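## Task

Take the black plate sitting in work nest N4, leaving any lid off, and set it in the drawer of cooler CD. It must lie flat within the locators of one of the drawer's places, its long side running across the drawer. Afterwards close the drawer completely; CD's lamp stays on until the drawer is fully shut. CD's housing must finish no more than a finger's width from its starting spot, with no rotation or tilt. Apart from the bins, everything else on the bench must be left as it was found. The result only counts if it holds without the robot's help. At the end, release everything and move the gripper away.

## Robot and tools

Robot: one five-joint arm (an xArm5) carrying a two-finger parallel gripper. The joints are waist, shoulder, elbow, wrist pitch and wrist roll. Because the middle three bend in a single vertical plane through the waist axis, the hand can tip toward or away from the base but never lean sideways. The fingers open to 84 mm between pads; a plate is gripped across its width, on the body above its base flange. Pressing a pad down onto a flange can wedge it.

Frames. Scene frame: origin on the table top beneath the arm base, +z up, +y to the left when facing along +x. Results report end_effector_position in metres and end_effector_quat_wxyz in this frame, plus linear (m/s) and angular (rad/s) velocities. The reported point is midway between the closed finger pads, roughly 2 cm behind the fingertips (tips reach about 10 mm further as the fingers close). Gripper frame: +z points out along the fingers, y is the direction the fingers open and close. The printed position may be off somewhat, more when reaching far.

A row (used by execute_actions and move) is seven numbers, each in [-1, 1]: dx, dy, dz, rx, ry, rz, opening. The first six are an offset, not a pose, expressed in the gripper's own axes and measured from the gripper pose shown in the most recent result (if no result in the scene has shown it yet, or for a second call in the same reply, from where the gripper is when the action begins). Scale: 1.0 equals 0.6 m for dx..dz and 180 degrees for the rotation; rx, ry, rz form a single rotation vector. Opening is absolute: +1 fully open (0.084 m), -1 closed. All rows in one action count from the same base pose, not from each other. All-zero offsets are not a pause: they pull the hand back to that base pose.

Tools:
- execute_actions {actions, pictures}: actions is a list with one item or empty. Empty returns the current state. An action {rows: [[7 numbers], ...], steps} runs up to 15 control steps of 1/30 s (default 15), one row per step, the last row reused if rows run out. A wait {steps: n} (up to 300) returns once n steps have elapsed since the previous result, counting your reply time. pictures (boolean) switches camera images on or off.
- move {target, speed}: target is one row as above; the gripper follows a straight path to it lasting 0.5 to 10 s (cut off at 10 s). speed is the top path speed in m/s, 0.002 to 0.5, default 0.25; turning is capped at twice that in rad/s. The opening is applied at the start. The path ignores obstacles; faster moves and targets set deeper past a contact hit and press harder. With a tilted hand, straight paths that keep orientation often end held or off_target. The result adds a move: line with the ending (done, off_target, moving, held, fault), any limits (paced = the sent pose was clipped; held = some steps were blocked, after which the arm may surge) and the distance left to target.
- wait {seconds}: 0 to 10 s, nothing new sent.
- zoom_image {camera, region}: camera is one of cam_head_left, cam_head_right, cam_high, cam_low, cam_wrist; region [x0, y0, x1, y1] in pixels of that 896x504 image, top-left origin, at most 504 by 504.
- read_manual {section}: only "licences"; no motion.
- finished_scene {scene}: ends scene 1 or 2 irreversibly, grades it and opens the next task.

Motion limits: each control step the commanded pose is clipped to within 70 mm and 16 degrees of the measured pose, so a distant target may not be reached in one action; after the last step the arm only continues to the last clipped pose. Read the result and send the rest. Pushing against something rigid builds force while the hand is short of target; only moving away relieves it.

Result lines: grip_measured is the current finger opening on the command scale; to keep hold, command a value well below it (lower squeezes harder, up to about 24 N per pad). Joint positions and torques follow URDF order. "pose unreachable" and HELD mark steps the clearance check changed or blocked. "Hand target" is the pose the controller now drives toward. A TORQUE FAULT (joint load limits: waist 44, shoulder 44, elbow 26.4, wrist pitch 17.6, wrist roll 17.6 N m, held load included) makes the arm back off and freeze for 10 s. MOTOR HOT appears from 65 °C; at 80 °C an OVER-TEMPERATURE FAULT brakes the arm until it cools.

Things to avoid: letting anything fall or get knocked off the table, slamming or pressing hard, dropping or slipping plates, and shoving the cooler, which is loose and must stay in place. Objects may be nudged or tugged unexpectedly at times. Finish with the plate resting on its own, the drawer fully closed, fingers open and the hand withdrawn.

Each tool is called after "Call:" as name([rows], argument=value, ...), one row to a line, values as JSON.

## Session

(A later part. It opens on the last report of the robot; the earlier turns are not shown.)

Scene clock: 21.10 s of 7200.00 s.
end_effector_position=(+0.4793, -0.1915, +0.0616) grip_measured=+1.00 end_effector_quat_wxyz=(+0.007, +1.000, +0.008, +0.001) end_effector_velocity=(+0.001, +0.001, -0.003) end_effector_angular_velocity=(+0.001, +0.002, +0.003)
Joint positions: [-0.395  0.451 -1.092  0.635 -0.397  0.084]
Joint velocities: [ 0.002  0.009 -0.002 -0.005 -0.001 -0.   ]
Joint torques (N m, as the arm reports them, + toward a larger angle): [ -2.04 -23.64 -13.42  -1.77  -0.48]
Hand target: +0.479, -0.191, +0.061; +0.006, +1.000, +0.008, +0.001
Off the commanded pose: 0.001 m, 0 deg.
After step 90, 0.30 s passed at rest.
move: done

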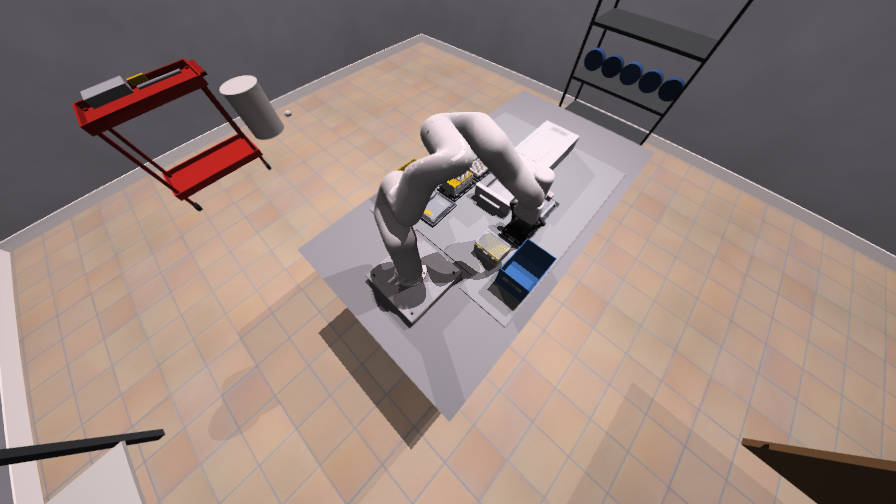

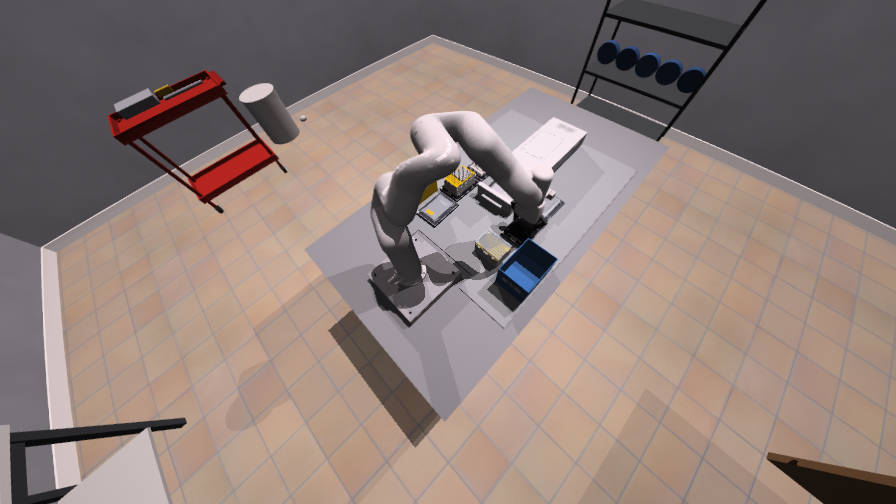

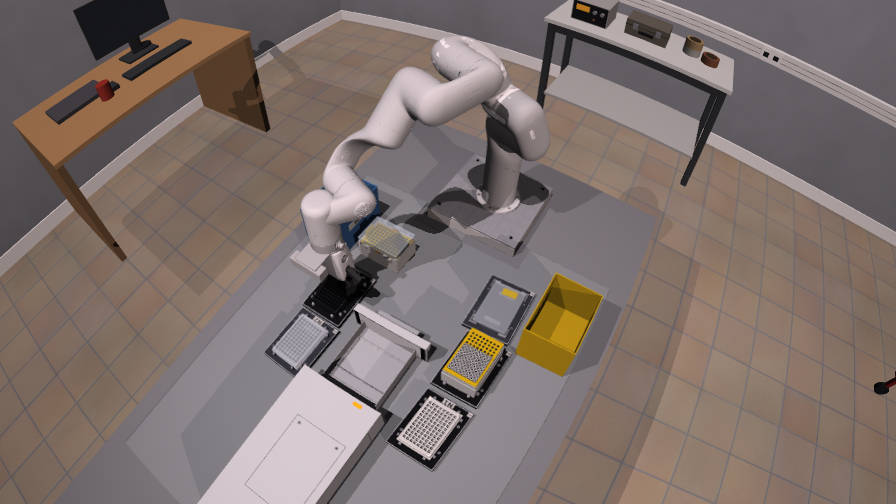

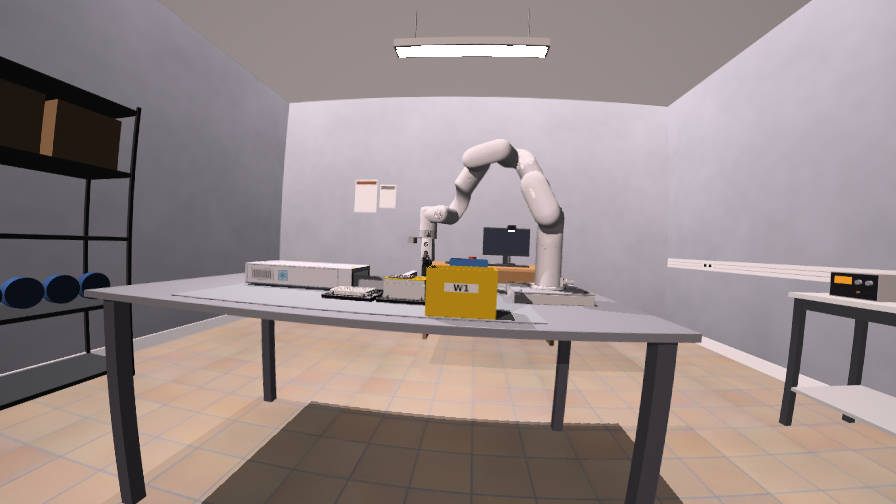

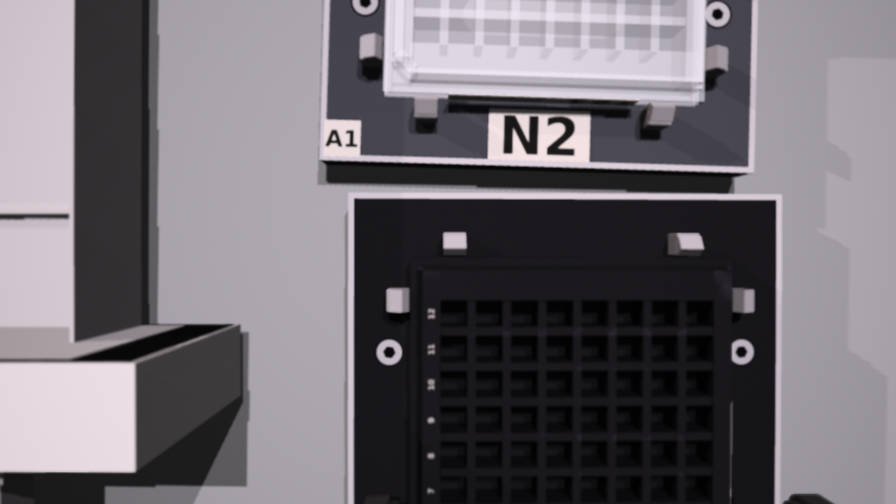

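Call:
move(target=[0,0.0013,0.0465,0,0,0,1], speed=0.04)

Call:
execute_actions([
  {"rows":[[0,0,0,0,0,0,0.2]],"steps":12},
], pictures=false)

Call:
move(target=[0,0,-0.14,0,0,0,0.2], speed=0.08)

Scene clock: 25.63 s of 7200.00 s.
end_effector_position=(+0.4794, -0.1926, +0.0341) grip_measured=+1.00 end_effector_quat_wxyz=(+0.007, +1.000, +0.008, +0.001) end_effector_velocity=(+0.001, +0.000, -0.001) end_effector_angular_velocity=(-0.001, -0.002, +0.001)
Joint positions: [-0.396  0.517 -1.096  0.574 -0.399  0.084]
Joint velocities: [ 0.001  0.005 -0.002 -0.005 -0.    -0.   ]
Joint torques (N m, as the arm reports them, + toward a larger angle): [ -2.02 -23.71 -12.75  -1.89  -0.31]
Hand target: +0.479, -0.193, +0.034; +0.007, +1.000, +0.008, +0.001
Off the commanded pose: 0.000 m, 0 deg.
After step 90, 0.50 s passed at rest.
move: done

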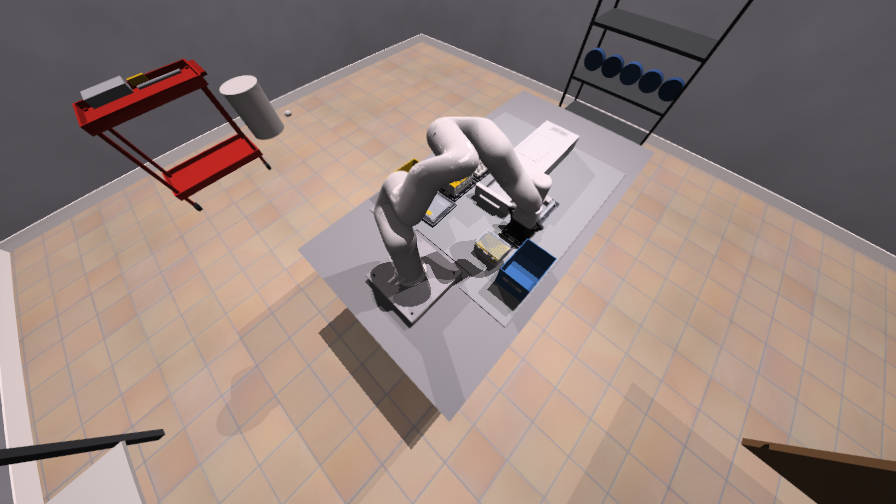

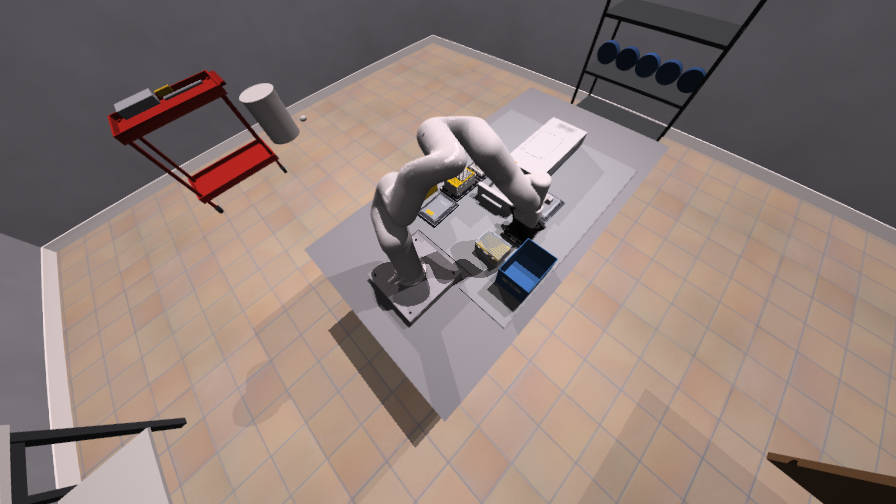

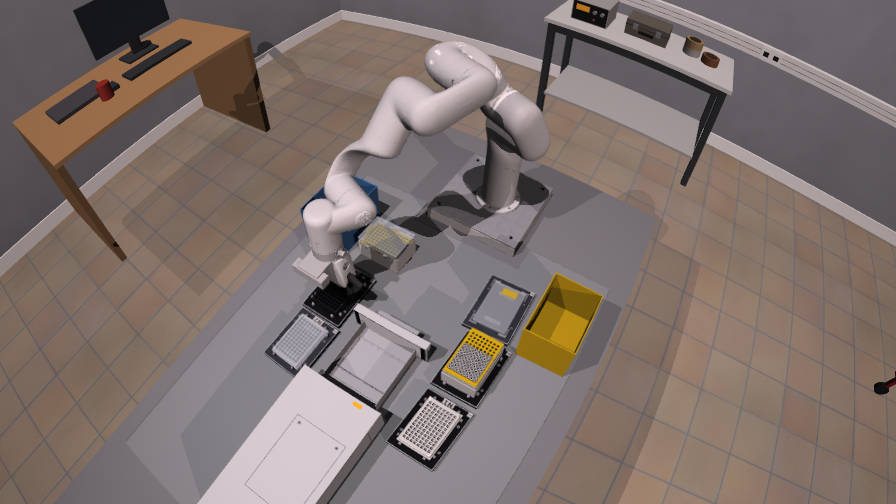

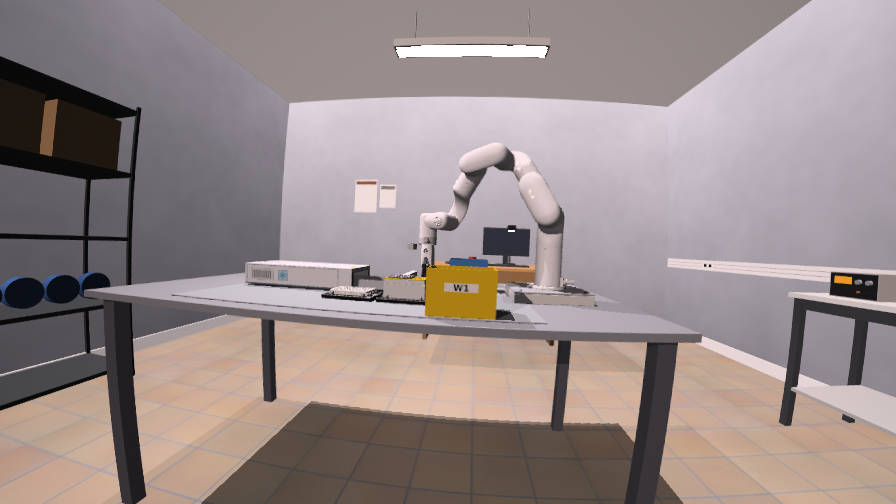

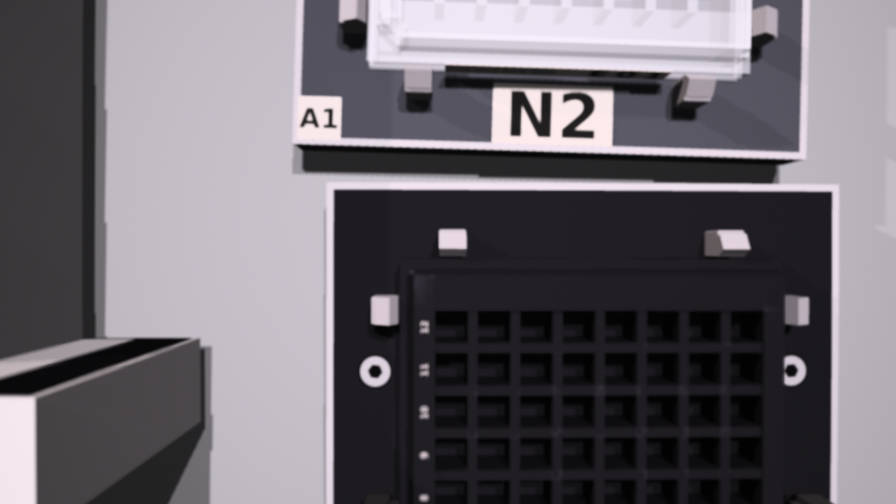

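Scene clock: 26.03 s of 7200.00 s.
end_effector_position=(+0.4797, -0.1927, +0.0343) grip_measured=+0.89 end_effector_quat_wxyz=(+0.007, +1.000, +0.008, +0.002) end_effector_velocity=(-0.001, +0.000, -0.001) end_effector_angular_velocity=(+0.001, +0.002, +0.001)
Joint positions: [-0.397  0.517 -1.096  0.574 -0.399  0.08 ]
Joint velocities: [ 0.     0.     0.001  0.    -0.     0.   ]
Joint torques (N m, as the arm reports them, + toward a larger angle): [ -2.17 -23.   -12.08  -1.63  -0.43]
Hand target: +0.479, -0.193, +0.034; +0.007, +1.000, +0.008, +0.001
Off the commanded pose: 0.000 m, 0 deg.
Steps of this call (steps 1 to 12: all 12 steps of this action). Readings (end_effector_position):
1: (+0.4795, -0.1927, +0.0341)
2: (+0.4797, -0.1928, +0.0344)
4: (+0.4797, -0.1927, +0.0343)
8: (+0.4797, -0.1927, +0.0343)
12: the state above

Scene clock: 27.70 s of 7200.00 s.
end_effector_position=(+0.4793, -0.1916, +0.1176) grip_measured=+0.89 end_effector_quat_wxyz=(+0.007, +1.000, +0.008, +0.001) end_effector_velocity=(+0.001, +0.001, +0.004) end_effector_angular_velocity=(+0.000, +0.000, +0.002)
Joint positions: [-0.397  0.336 -1.11   0.769 -0.399  0.08 ]
Joint velocities: [ 0.002 -0.006 -0.003  0.009  0.     0.   ]
Joint torques (N m, as the arm reports them, + toward a larger angle): [ -2.16 -22.83 -14.76  -1.8   -0.3 ]
Hand target: +0.480, -0.192, +0.118; +0.007, +1.000, +0.008, +0.002
Off the commanded pose: 0.001 m, 0 deg.
move: done

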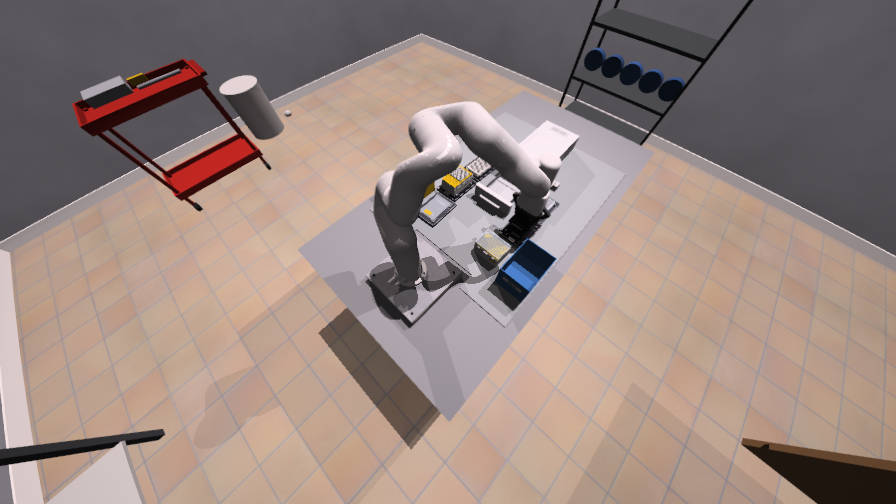

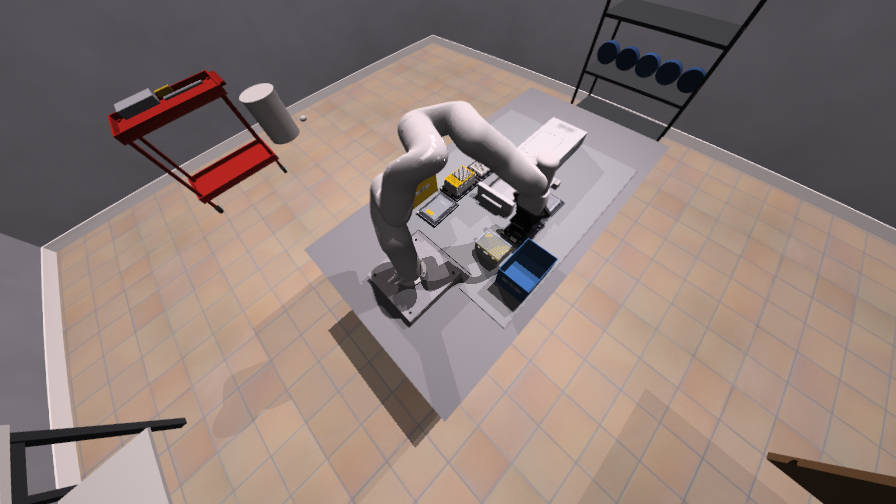

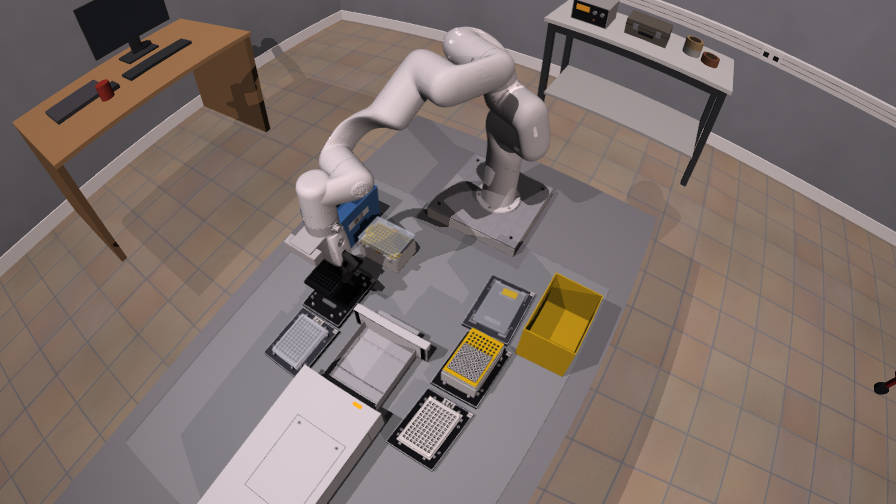

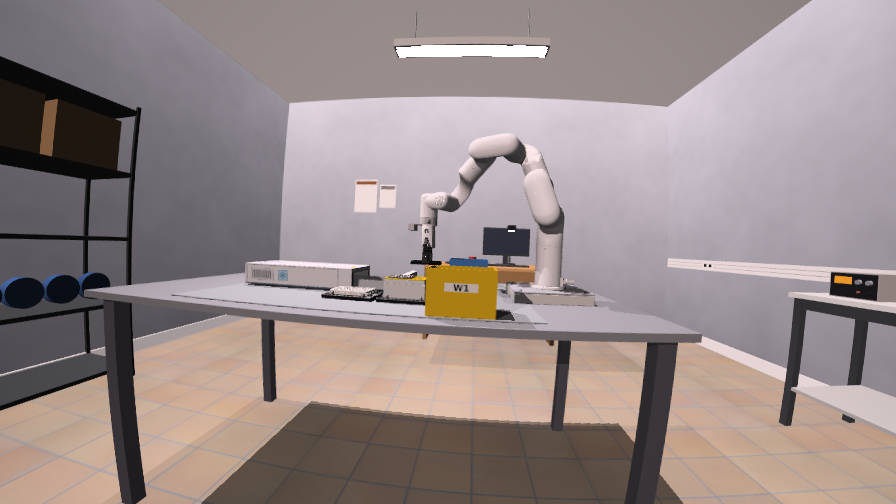

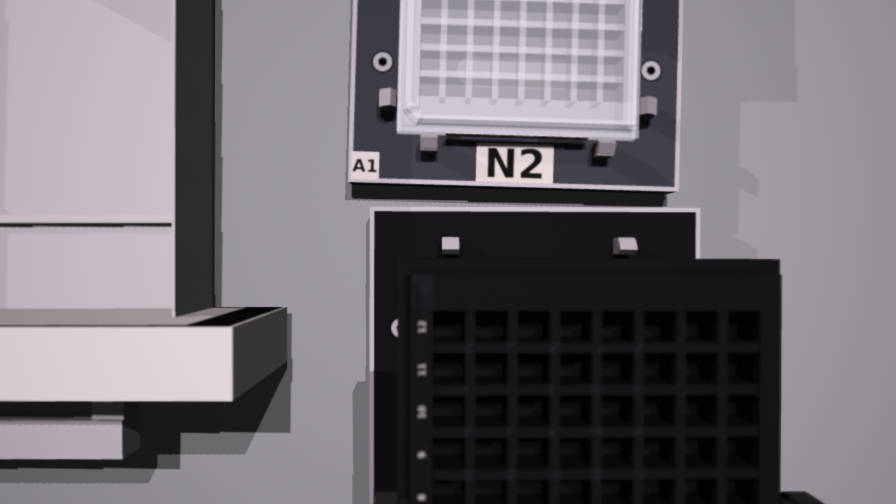

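Call:
execute_actions(actions=[])

Scene clock: 36.07 s of 7200.00 s.
end_effector_position=(+0.4795, -0.1917, +0.1182) grip_measured=+0.89 end_effector_quat_wxyz=(+0.007, +1.000, +0.008, +0.002) end_effector_velocity=(+0.001, +0.001, +0.001) end_effector_angular_velocity=(-0.001, -0.002, +0.002)
Joint positions: [-0.397  0.335 -1.11   0.77  -0.399  0.08 ]
Joint velocities: [ 0.002  0.    -0.003 -0.     0.    -0.   ]
Joint torques (N m, as the arm reports them, + toward a larger angle): [ -2.1  -22.49 -14.68  -1.9   -0.31]
Hand target: +0.480, -0.192, +0.118; +0.007, +1.000, +0.008, +0.002
Off the commanded pose: 0.000 m, 0 deg.
Steps of this call (steps 1 to 90: nothing new was sent; then 5.37 s passed at rest). Readings (end_effector_position):
1: (+0.4793, -0.1916, +0.1177)
2: (+0.4794, -0.1916, +0.1178)
4: (+0.4794, -0.1916, +0.1180)
8: (+0.4795, -0.1917, +0.1181)
90: the state above

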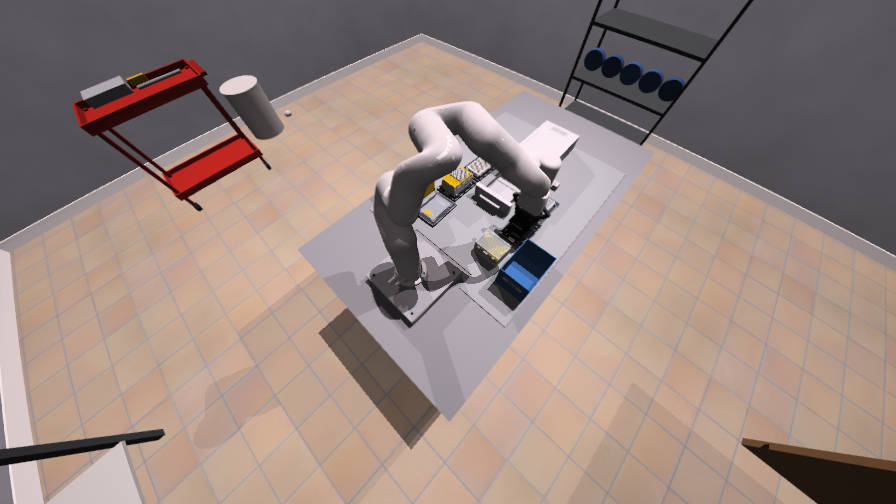

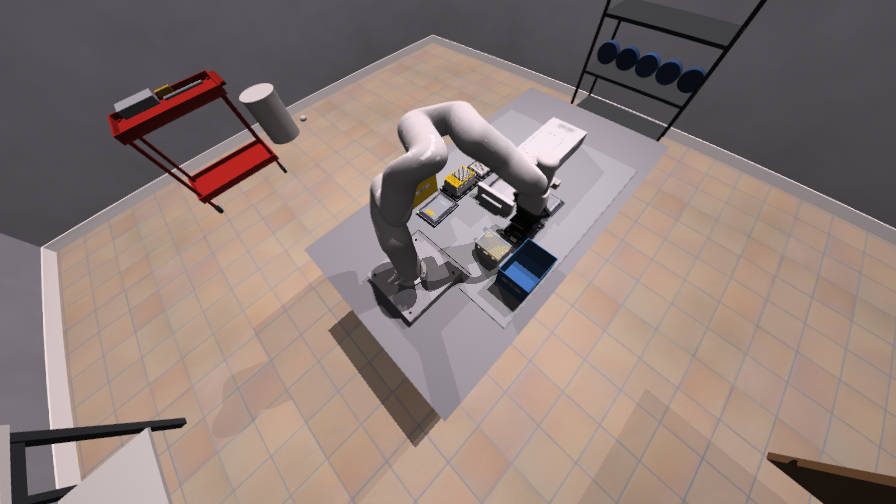

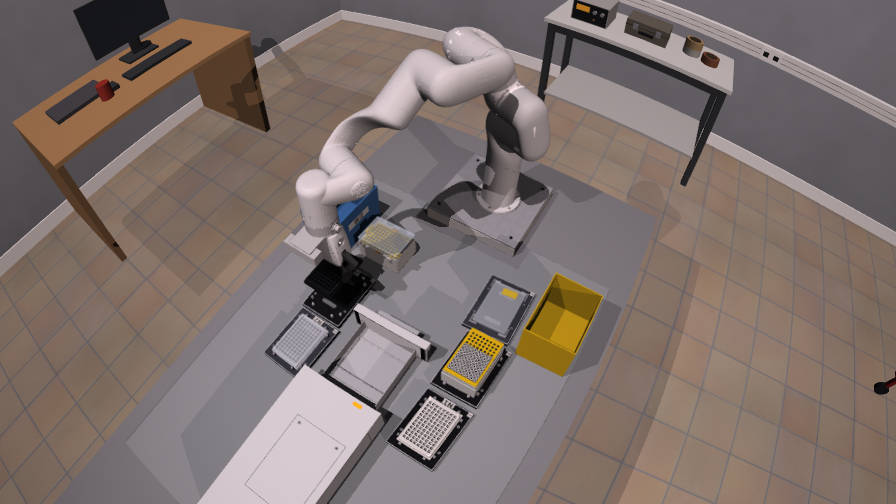

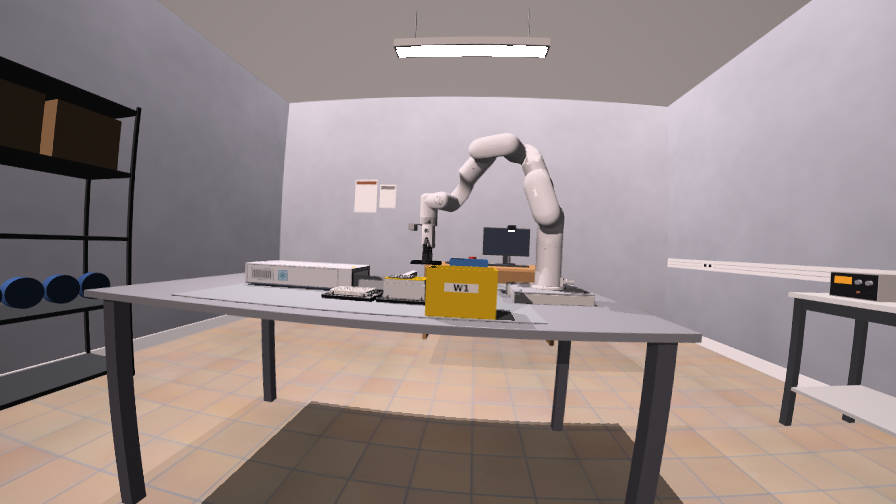

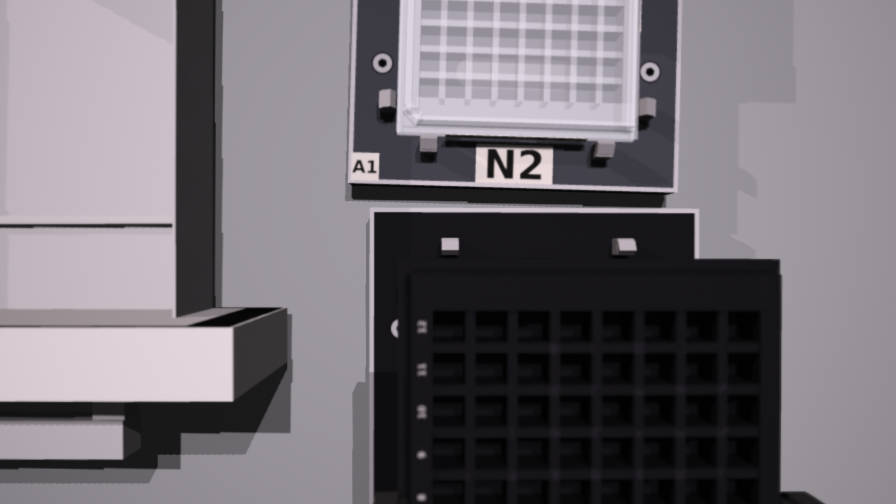

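Call:
move(target=[0.205,-0.318,-0.01,0,0,0.5,0.2], speed=0.2)

Scene clock: 41.57 s of 7200.00 s.
end_effector_position=(+0.5997, +0.0008, +0.1220) grip_measured=+0.89 end_effector_quat_wxyz=(+0.003, +0.713, -0.701, +0.005) end_effector_velocity=(+0.001, +0.002, +0.000) end_effector_angular_velocity=(+0.000, +0.001, -0.011)
Joint positions: [-0.015  0.581 -1.514  0.928  1.553  0.08 ]
Joint velocities: [ 0.003  0.004 -0.008  0.005  0.014 -0.   ]
Joint torques (N m, as the arm reports them, + toward a larger angle): [ -1.97 -27.41 -15.75  -1.8   -0.38]
Hand target: +0.600, +0.001, +0.122; +0.003, +0.713, -0.701, +0.005
Off the commanded pose: 0.001 m, 0 deg.
move: done

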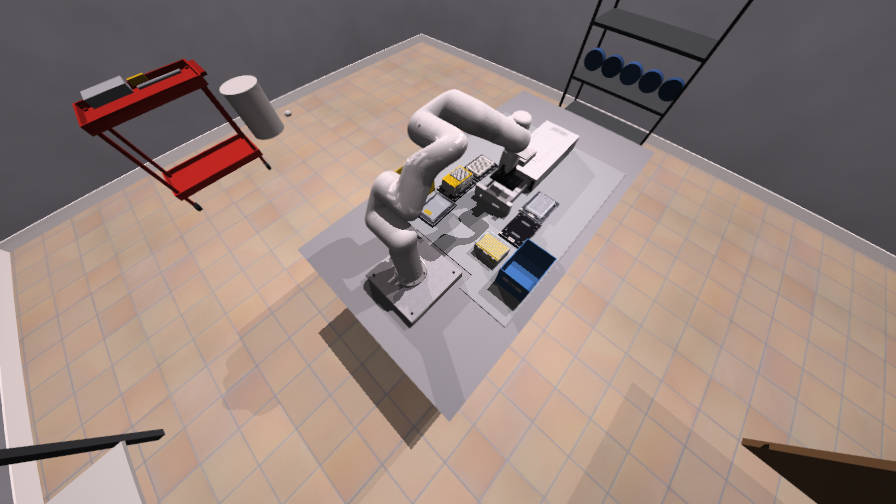

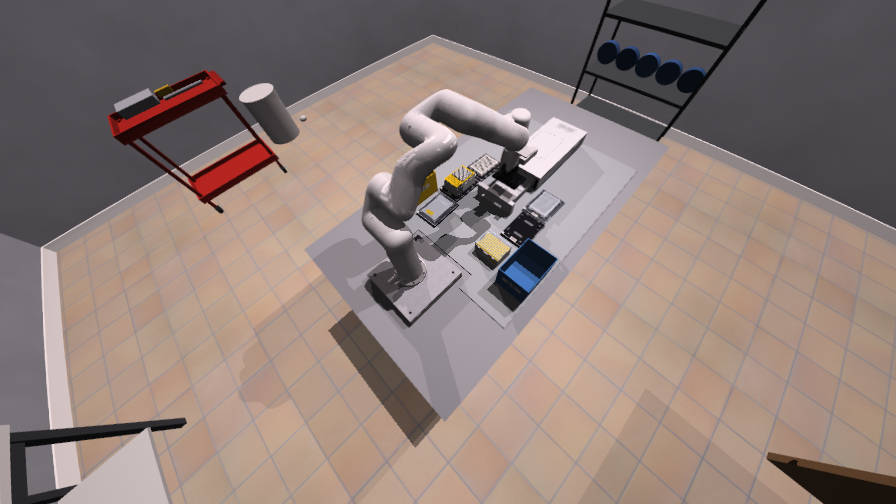

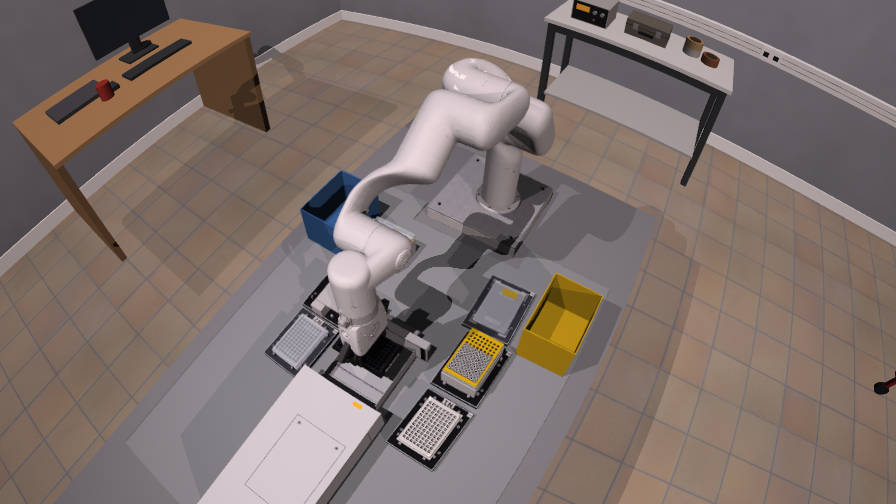

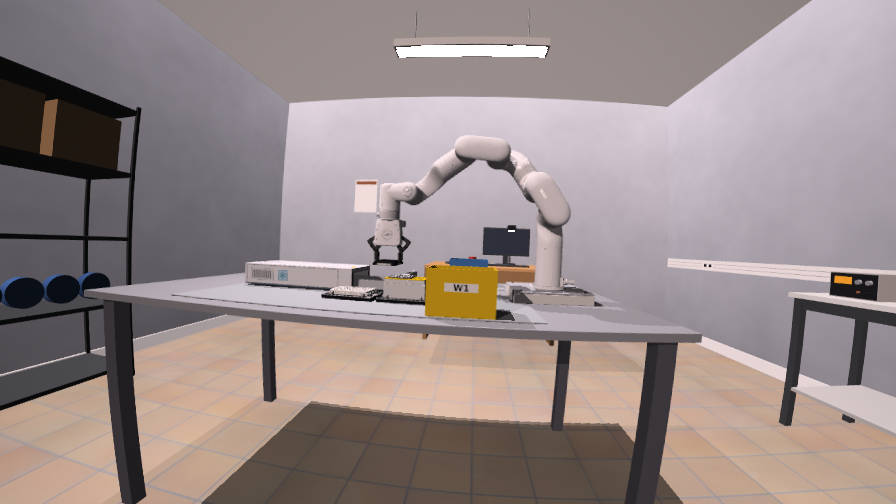

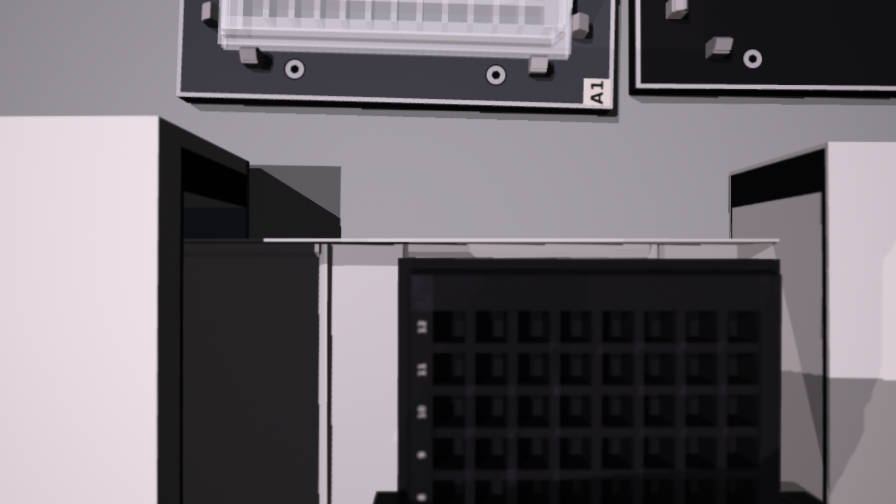

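Call:
move(target=[0,-0.002,0.115,0,0,0,0.2], speed=0.06)

Call:
zoom_image(camera="cam_wrist", region=[340,200,840,330])

Scene clock: 45.33 s of 7200.00 s.
end_effector_position=(+0.6012, +0.0000, +0.0536) grip_measured=+0.89 end_effector_quat_wxyz=(+0.002, +0.713, -0.701, +0.006) end_effector_velocity=(+0.000, +0.000, -0.002) end_effector_angular_velocity=(+0.000, -0.001, +0.001)
Joint positions: [-0.015  0.702 -1.499  0.79   1.553  0.08 ]
Joint velocities: [ 0.001  0.005 -0.002 -0.004 -0.     0.   ]
Joint torques (N m, as the arm reports them, + toward a larger angle): [ -1.85 -27.93 -14.71  -1.82  -0.36]
Hand target: +0.601, -0.000, +0.053; +0.003, +0.713, -0.701, +0.005
Off the commanded pose: 0.001 m, 0 deg.
move: done

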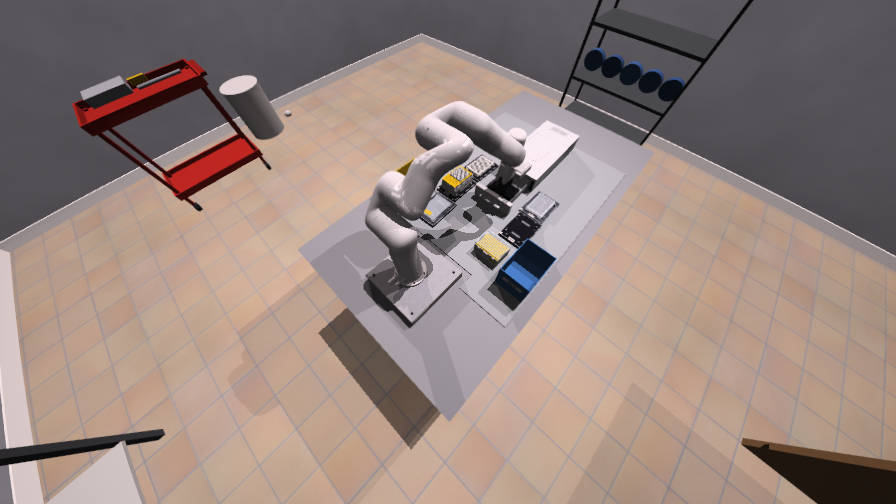

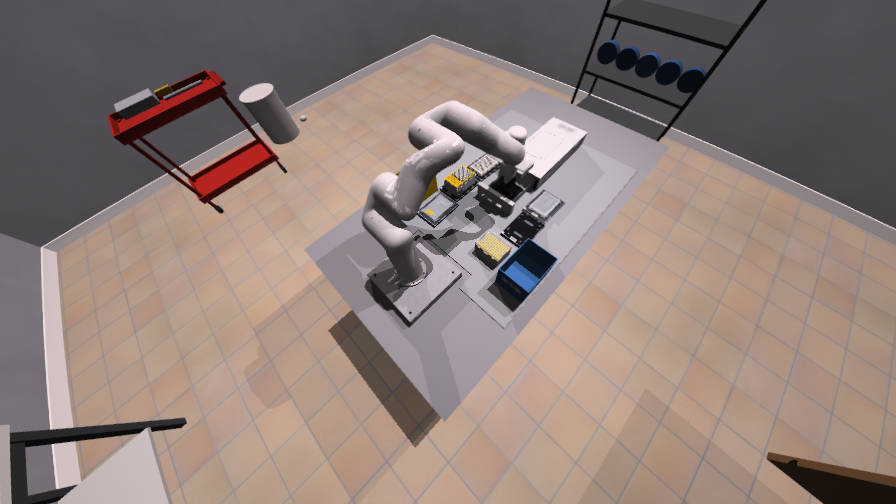

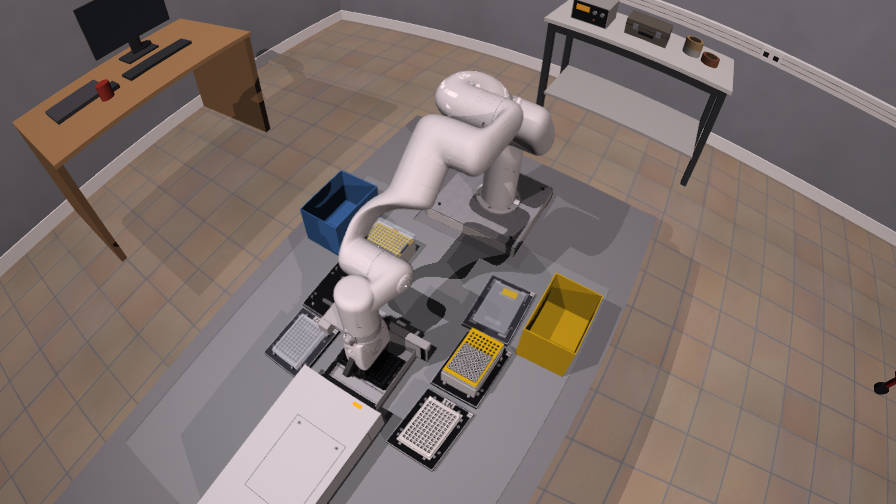

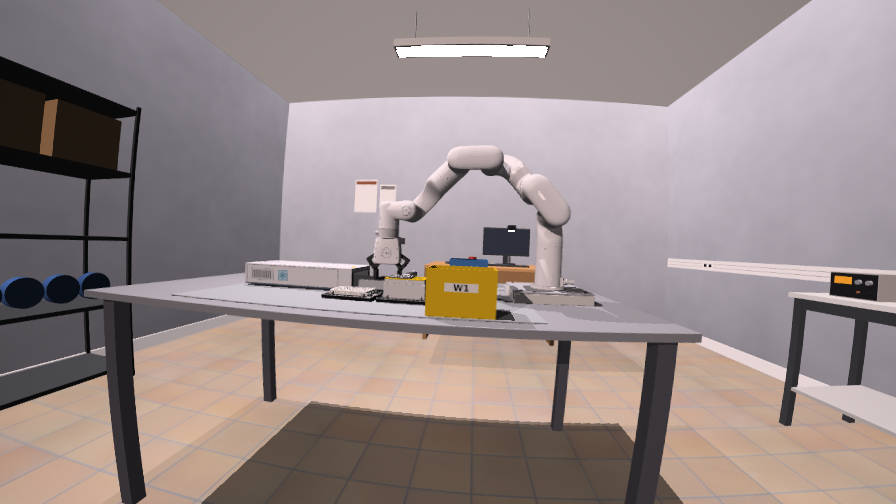

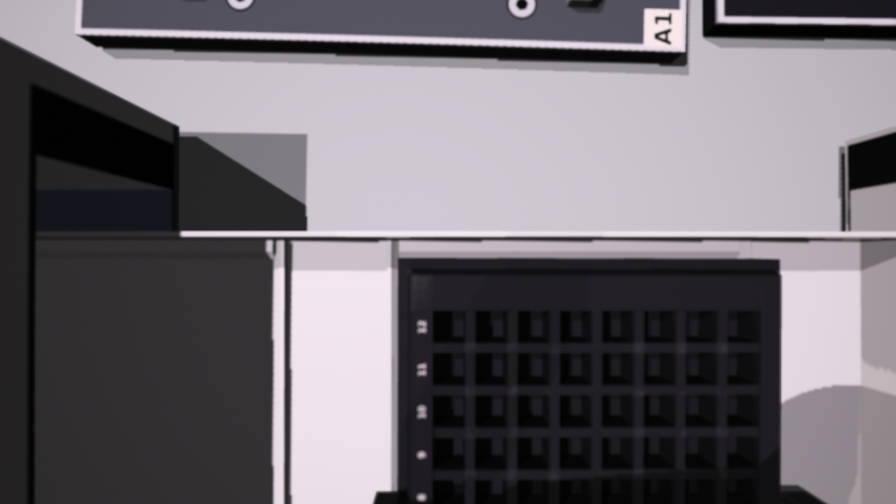

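Region (340, 200, 840, 330) of cam_wrist's 896x504 image, scaled by 1.008, with more detail than that image has; it fills the top 131 rows of this view, and the rest is white.

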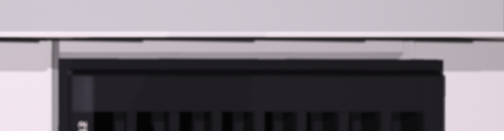

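Call:
move(target=[0,0,0.029,0,0,0,0.2], speed=0.015)

Scene clock: 49.93 s of 7200.00 s.
end_effector_position=(+0.6017, -0.0000, +0.0370) grip_measured=+0.89 end_effector_quat_wxyz=(+0.002, +0.713, -0.701, +0.006) end_effector_velocity=(+0.001, -0.000, -0.001) end_effector_angular_velocity=(-0.000, -0.003, +0.001)
Joint positions: [-0.015  0.736 -1.501  0.758  1.553  0.08 ]
Joint velocities: [-0.     0.004 -0.002 -0.005 -0.001  0.   ]
Joint torques (N m, as the arm reports them, + toward a larger angle): [ -2.68 -26.59 -13.85  -1.81  -0.3 ]
Hand target: +0.601, -0.000, +0.036; +0.002, +0.713, -0.701, +0.006
Off the commanded pose: 0.001 m, 0 deg.
After step 90, 0.27 s passed at rest.
move: done

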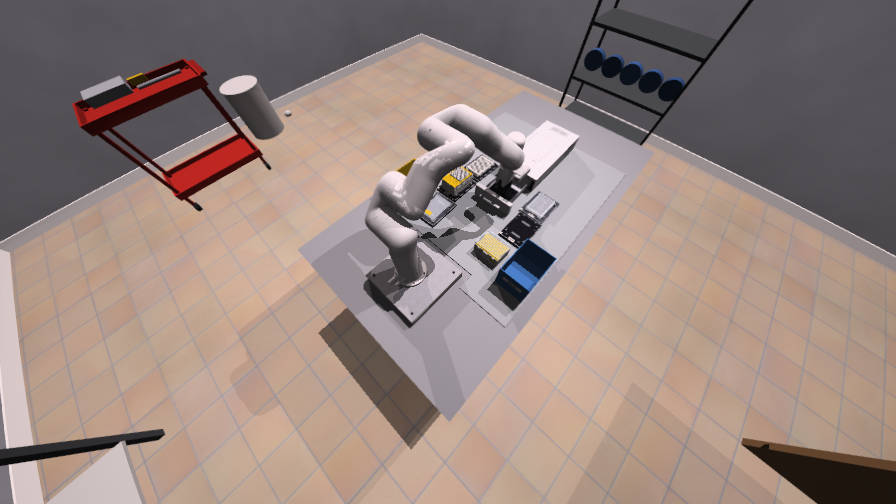

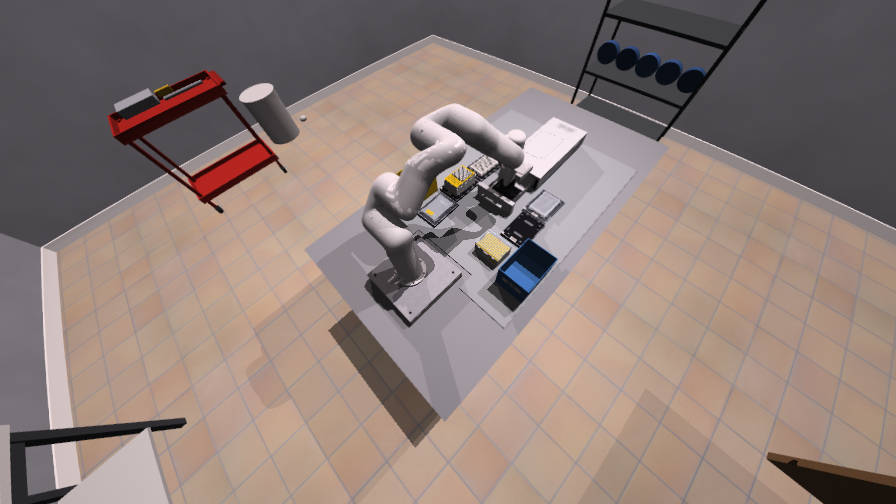

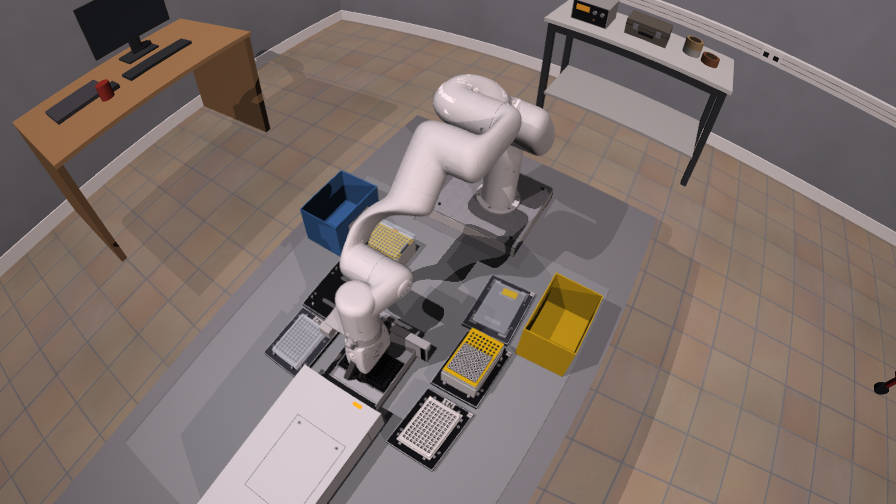

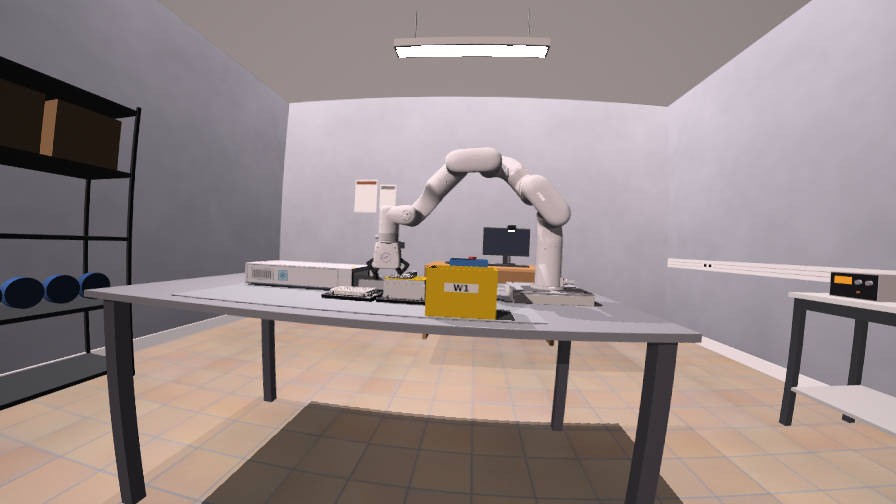

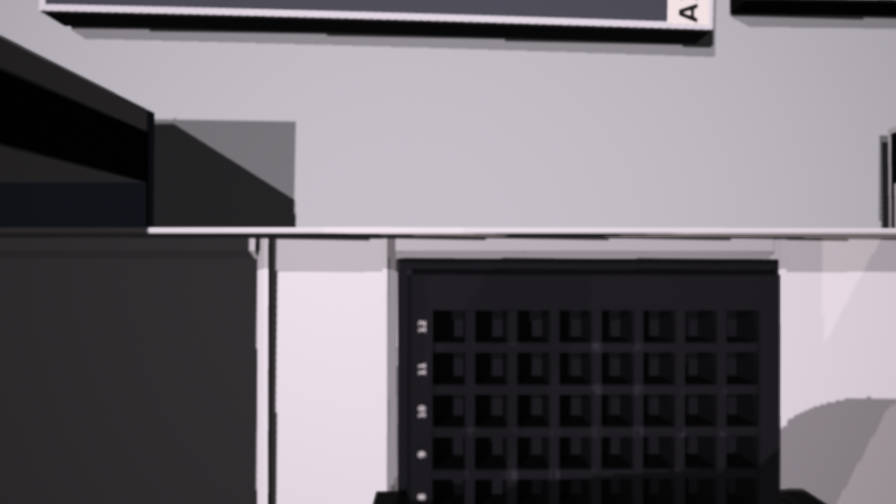

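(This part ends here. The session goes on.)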